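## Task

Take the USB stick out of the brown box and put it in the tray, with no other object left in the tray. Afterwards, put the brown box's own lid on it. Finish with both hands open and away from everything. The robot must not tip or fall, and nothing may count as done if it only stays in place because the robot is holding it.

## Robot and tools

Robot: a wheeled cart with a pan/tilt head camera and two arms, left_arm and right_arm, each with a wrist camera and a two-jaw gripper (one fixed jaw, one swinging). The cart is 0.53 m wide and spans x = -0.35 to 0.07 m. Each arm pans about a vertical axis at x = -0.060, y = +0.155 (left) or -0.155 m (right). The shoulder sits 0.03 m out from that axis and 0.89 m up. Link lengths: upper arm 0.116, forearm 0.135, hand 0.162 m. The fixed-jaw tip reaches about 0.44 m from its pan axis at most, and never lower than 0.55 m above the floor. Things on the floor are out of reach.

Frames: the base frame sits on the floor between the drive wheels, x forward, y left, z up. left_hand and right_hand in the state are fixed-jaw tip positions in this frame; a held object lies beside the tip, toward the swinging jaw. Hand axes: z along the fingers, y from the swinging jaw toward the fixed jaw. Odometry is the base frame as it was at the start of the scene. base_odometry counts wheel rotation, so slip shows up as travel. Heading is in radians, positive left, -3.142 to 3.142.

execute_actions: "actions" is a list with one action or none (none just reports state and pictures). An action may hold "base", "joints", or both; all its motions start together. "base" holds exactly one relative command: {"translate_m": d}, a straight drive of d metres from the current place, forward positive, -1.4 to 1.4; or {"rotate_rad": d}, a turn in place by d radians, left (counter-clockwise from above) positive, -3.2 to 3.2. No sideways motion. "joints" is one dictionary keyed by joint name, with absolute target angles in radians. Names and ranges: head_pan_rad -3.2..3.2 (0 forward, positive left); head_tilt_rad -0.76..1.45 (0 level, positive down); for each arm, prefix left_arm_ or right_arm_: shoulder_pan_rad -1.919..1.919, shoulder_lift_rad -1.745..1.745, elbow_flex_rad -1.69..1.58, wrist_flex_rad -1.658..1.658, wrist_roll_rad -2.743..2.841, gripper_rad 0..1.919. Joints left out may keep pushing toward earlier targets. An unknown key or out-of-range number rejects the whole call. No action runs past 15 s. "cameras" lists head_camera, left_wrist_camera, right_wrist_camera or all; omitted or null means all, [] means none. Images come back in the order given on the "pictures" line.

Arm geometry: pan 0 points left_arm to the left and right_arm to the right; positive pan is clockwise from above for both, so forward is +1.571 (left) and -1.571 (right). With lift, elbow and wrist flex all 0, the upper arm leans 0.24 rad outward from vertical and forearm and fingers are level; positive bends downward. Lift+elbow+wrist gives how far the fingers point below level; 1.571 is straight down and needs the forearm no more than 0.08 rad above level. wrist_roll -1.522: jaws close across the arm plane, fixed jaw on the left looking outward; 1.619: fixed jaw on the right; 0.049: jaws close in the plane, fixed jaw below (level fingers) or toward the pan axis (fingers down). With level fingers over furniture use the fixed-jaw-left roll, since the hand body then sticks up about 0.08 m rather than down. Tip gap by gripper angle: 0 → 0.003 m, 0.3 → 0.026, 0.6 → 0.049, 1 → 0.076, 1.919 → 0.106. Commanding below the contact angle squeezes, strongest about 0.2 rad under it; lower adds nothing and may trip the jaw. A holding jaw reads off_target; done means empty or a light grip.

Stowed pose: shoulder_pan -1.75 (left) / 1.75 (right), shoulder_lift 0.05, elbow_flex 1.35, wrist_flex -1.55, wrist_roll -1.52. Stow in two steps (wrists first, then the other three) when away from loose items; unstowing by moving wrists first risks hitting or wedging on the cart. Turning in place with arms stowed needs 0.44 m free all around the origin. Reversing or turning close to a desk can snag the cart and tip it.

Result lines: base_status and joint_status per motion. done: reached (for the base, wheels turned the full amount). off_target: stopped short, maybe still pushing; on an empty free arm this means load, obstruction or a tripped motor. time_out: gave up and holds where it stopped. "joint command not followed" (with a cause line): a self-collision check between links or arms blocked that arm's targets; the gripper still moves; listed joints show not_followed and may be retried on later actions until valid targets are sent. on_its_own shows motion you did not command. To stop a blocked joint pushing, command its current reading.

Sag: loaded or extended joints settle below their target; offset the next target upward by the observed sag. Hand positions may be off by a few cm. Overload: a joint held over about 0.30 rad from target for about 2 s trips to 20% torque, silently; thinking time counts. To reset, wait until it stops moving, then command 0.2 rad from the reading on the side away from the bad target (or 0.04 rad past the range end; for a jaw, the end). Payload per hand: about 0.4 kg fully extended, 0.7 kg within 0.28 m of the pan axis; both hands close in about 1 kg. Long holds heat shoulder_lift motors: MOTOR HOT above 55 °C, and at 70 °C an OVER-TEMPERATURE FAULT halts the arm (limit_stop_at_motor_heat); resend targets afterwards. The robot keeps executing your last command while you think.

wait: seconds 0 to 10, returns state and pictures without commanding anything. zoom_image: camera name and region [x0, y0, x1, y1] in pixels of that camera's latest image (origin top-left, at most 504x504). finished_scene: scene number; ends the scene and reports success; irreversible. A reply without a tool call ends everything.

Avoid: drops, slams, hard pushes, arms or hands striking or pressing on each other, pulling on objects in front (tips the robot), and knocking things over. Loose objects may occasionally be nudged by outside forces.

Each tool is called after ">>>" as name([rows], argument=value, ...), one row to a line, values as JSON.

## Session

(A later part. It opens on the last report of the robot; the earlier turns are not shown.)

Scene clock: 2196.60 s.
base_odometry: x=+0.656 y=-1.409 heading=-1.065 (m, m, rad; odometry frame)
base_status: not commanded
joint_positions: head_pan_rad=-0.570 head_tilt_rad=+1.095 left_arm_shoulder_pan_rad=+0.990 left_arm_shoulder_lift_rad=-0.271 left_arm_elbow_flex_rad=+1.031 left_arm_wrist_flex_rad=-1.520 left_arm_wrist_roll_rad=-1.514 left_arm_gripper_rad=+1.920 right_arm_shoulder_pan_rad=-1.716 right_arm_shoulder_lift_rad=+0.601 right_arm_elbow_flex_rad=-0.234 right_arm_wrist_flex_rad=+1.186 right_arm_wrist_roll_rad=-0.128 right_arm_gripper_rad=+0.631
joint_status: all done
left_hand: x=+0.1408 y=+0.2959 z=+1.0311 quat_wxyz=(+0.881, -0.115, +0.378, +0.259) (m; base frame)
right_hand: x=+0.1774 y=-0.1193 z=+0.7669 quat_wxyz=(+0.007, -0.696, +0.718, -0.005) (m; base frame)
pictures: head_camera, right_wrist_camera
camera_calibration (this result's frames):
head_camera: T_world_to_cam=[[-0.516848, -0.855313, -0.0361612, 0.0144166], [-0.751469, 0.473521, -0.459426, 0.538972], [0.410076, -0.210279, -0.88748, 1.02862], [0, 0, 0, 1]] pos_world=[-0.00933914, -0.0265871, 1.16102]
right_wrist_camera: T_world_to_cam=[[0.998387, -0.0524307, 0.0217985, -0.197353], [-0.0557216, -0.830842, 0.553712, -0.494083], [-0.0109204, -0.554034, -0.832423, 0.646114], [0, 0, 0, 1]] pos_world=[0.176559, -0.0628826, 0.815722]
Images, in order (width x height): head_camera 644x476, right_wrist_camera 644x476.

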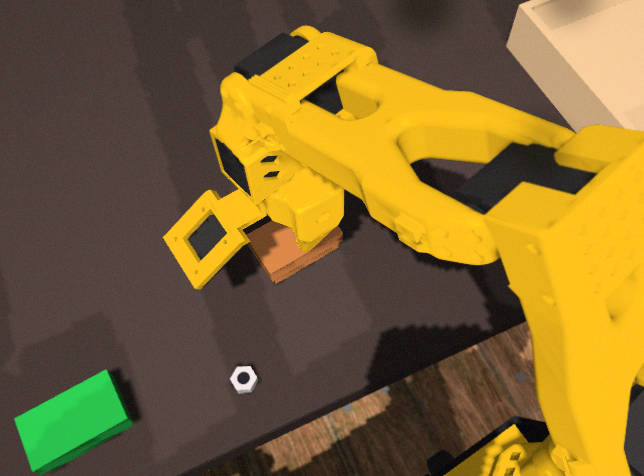

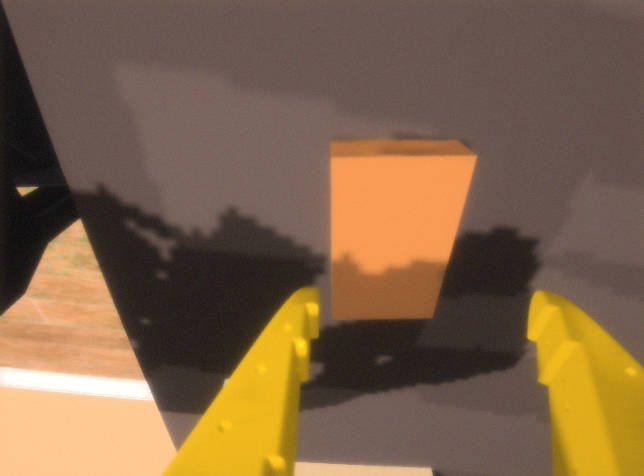

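>>> execute_actions([
  {"base": {"translate_m": -0.3}, "joints": {"right_arm_shoulder_lift_rad": -0.15, "right_arm_elbow_flex_rad": 0.35, "right_arm_wrist_flex_rad": 0.8, "head_pan_rad": -0.4, "head_tilt_rad": 0.72}},
])

Scene clock: 2212.63 s.
base_odometry: x=+0.511 y=-1.147 heading=-1.067 (m, m, rad; odometry frame)
base_status: done
joint_positions: head_pan_rad=-0.410 head_tilt_rad=+0.734 left_arm_shoulder_pan_rad=+0.990 left_arm_shoulder_lift_rad=-0.271 left_arm_elbow_flex_rad=+1.031 left_arm_wrist_flex_rad=-1.520 left_arm_wrist_roll_rad=-1.514 left_arm_gripper_rad=+1.920 right_arm_shoulder_pan_rad=-1.716 right_arm_shoulder_lift_rad=-0.114 right_arm_elbow_flex_rad=+0.355 right_arm_wrist_flex_rad=+0.810 right_arm_wrist_roll_rad=-0.128 right_arm_gripper_rad=+0.631
joint_status: all done
left_hand: x=+0.1408 y=+0.2959 z=+1.0311 quat_wxyz=(+0.881, -0.115, +0.378, +0.259) (m; base frame)
right_hand: x=+0.1879 y=-0.1178 z=+0.8387 quat_wxyz=(+0.209, -0.672, +0.694, -0.150) (m; base frame)
pictures: head_camera, left_wrist_camera, right_wrist_camera
camera_calibration (this result's frames):
head_camera: T_world_to_cam=[[-0.363799, -0.931155, -0.0245086, 0.00819779], [-0.616084, 0.260269, -0.743439, 0.872234], [0.698636, -0.255363, -0.668355, 0.789967], [0, 0, 0, 1]] pos_world=[-0.0115477, -0.0176542, 1.17663]
left_wrist_camera: T_world_to_cam=[[0.514684, -0.856502, 0.038796, 0.13537], [0.212132, 0.0833694, -0.973678, 0.975021], [0.830723, 0.509366, 0.2246, -0.433287], [0, 0, 0, 1]] pos_world=[0.0834354, 0.255359, 1.04142]
right_wrist_camera: T_world_to_cam=[[0.868514, -0.0713963, 0.490495, -0.580211], [-0.297818, -0.866195, 0.40126, -0.362826], [0.396216, -0.494579, -0.773566, 0.588022], [0, 0, 0, 1]] pos_world=[0.162881, -0.0648801, 0.885052]
Images, in order (width x height): head_camera 644x476, left_wrist_camera 644x476, right_wrist_camera 644x476.

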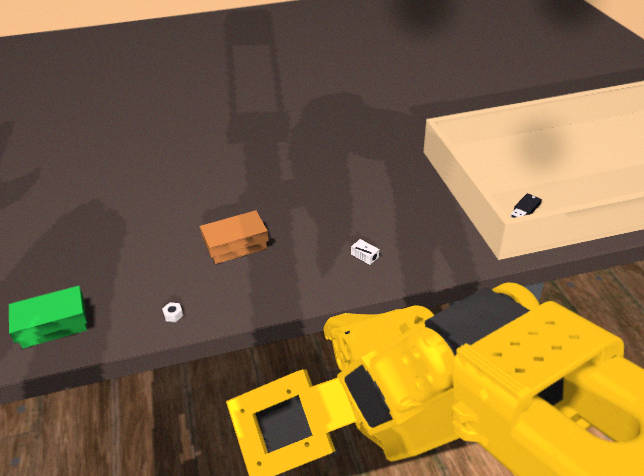

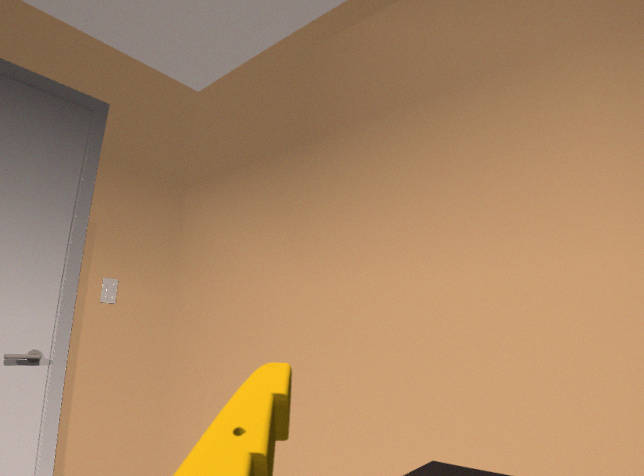

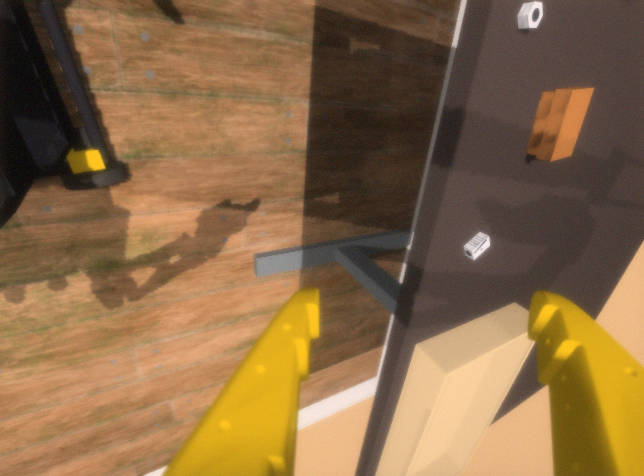

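>>> zoom_image(camera="head_camera", region=[180, 190, 300, 280])

>>> zoom_image(camera="head_camera", region=[410, 70, 644, 270])

Region (180, 190, 300, 280) of head_camera's 644x476 image, scaled by 4.200; it fills the top 378 rows of this view, and the rest is white.

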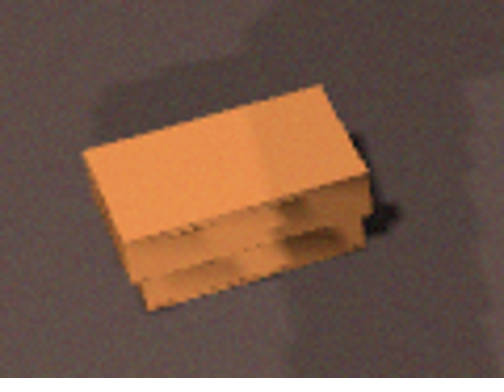

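Region (410, 70, 644, 270) of head_camera's 644x476 image, scaled by 2.154; it fills the top 431 rows of this view, and the rest is white.

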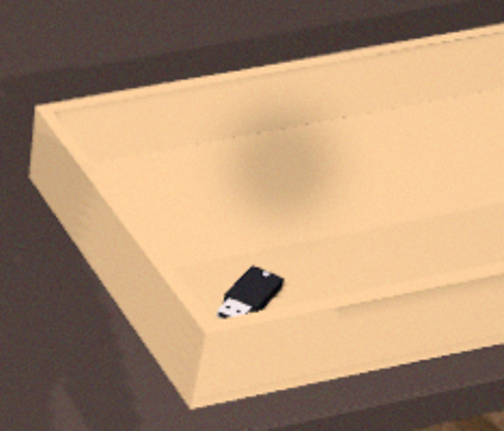

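>>> finished_scene(scene=1)

The scene is finished: the task was done.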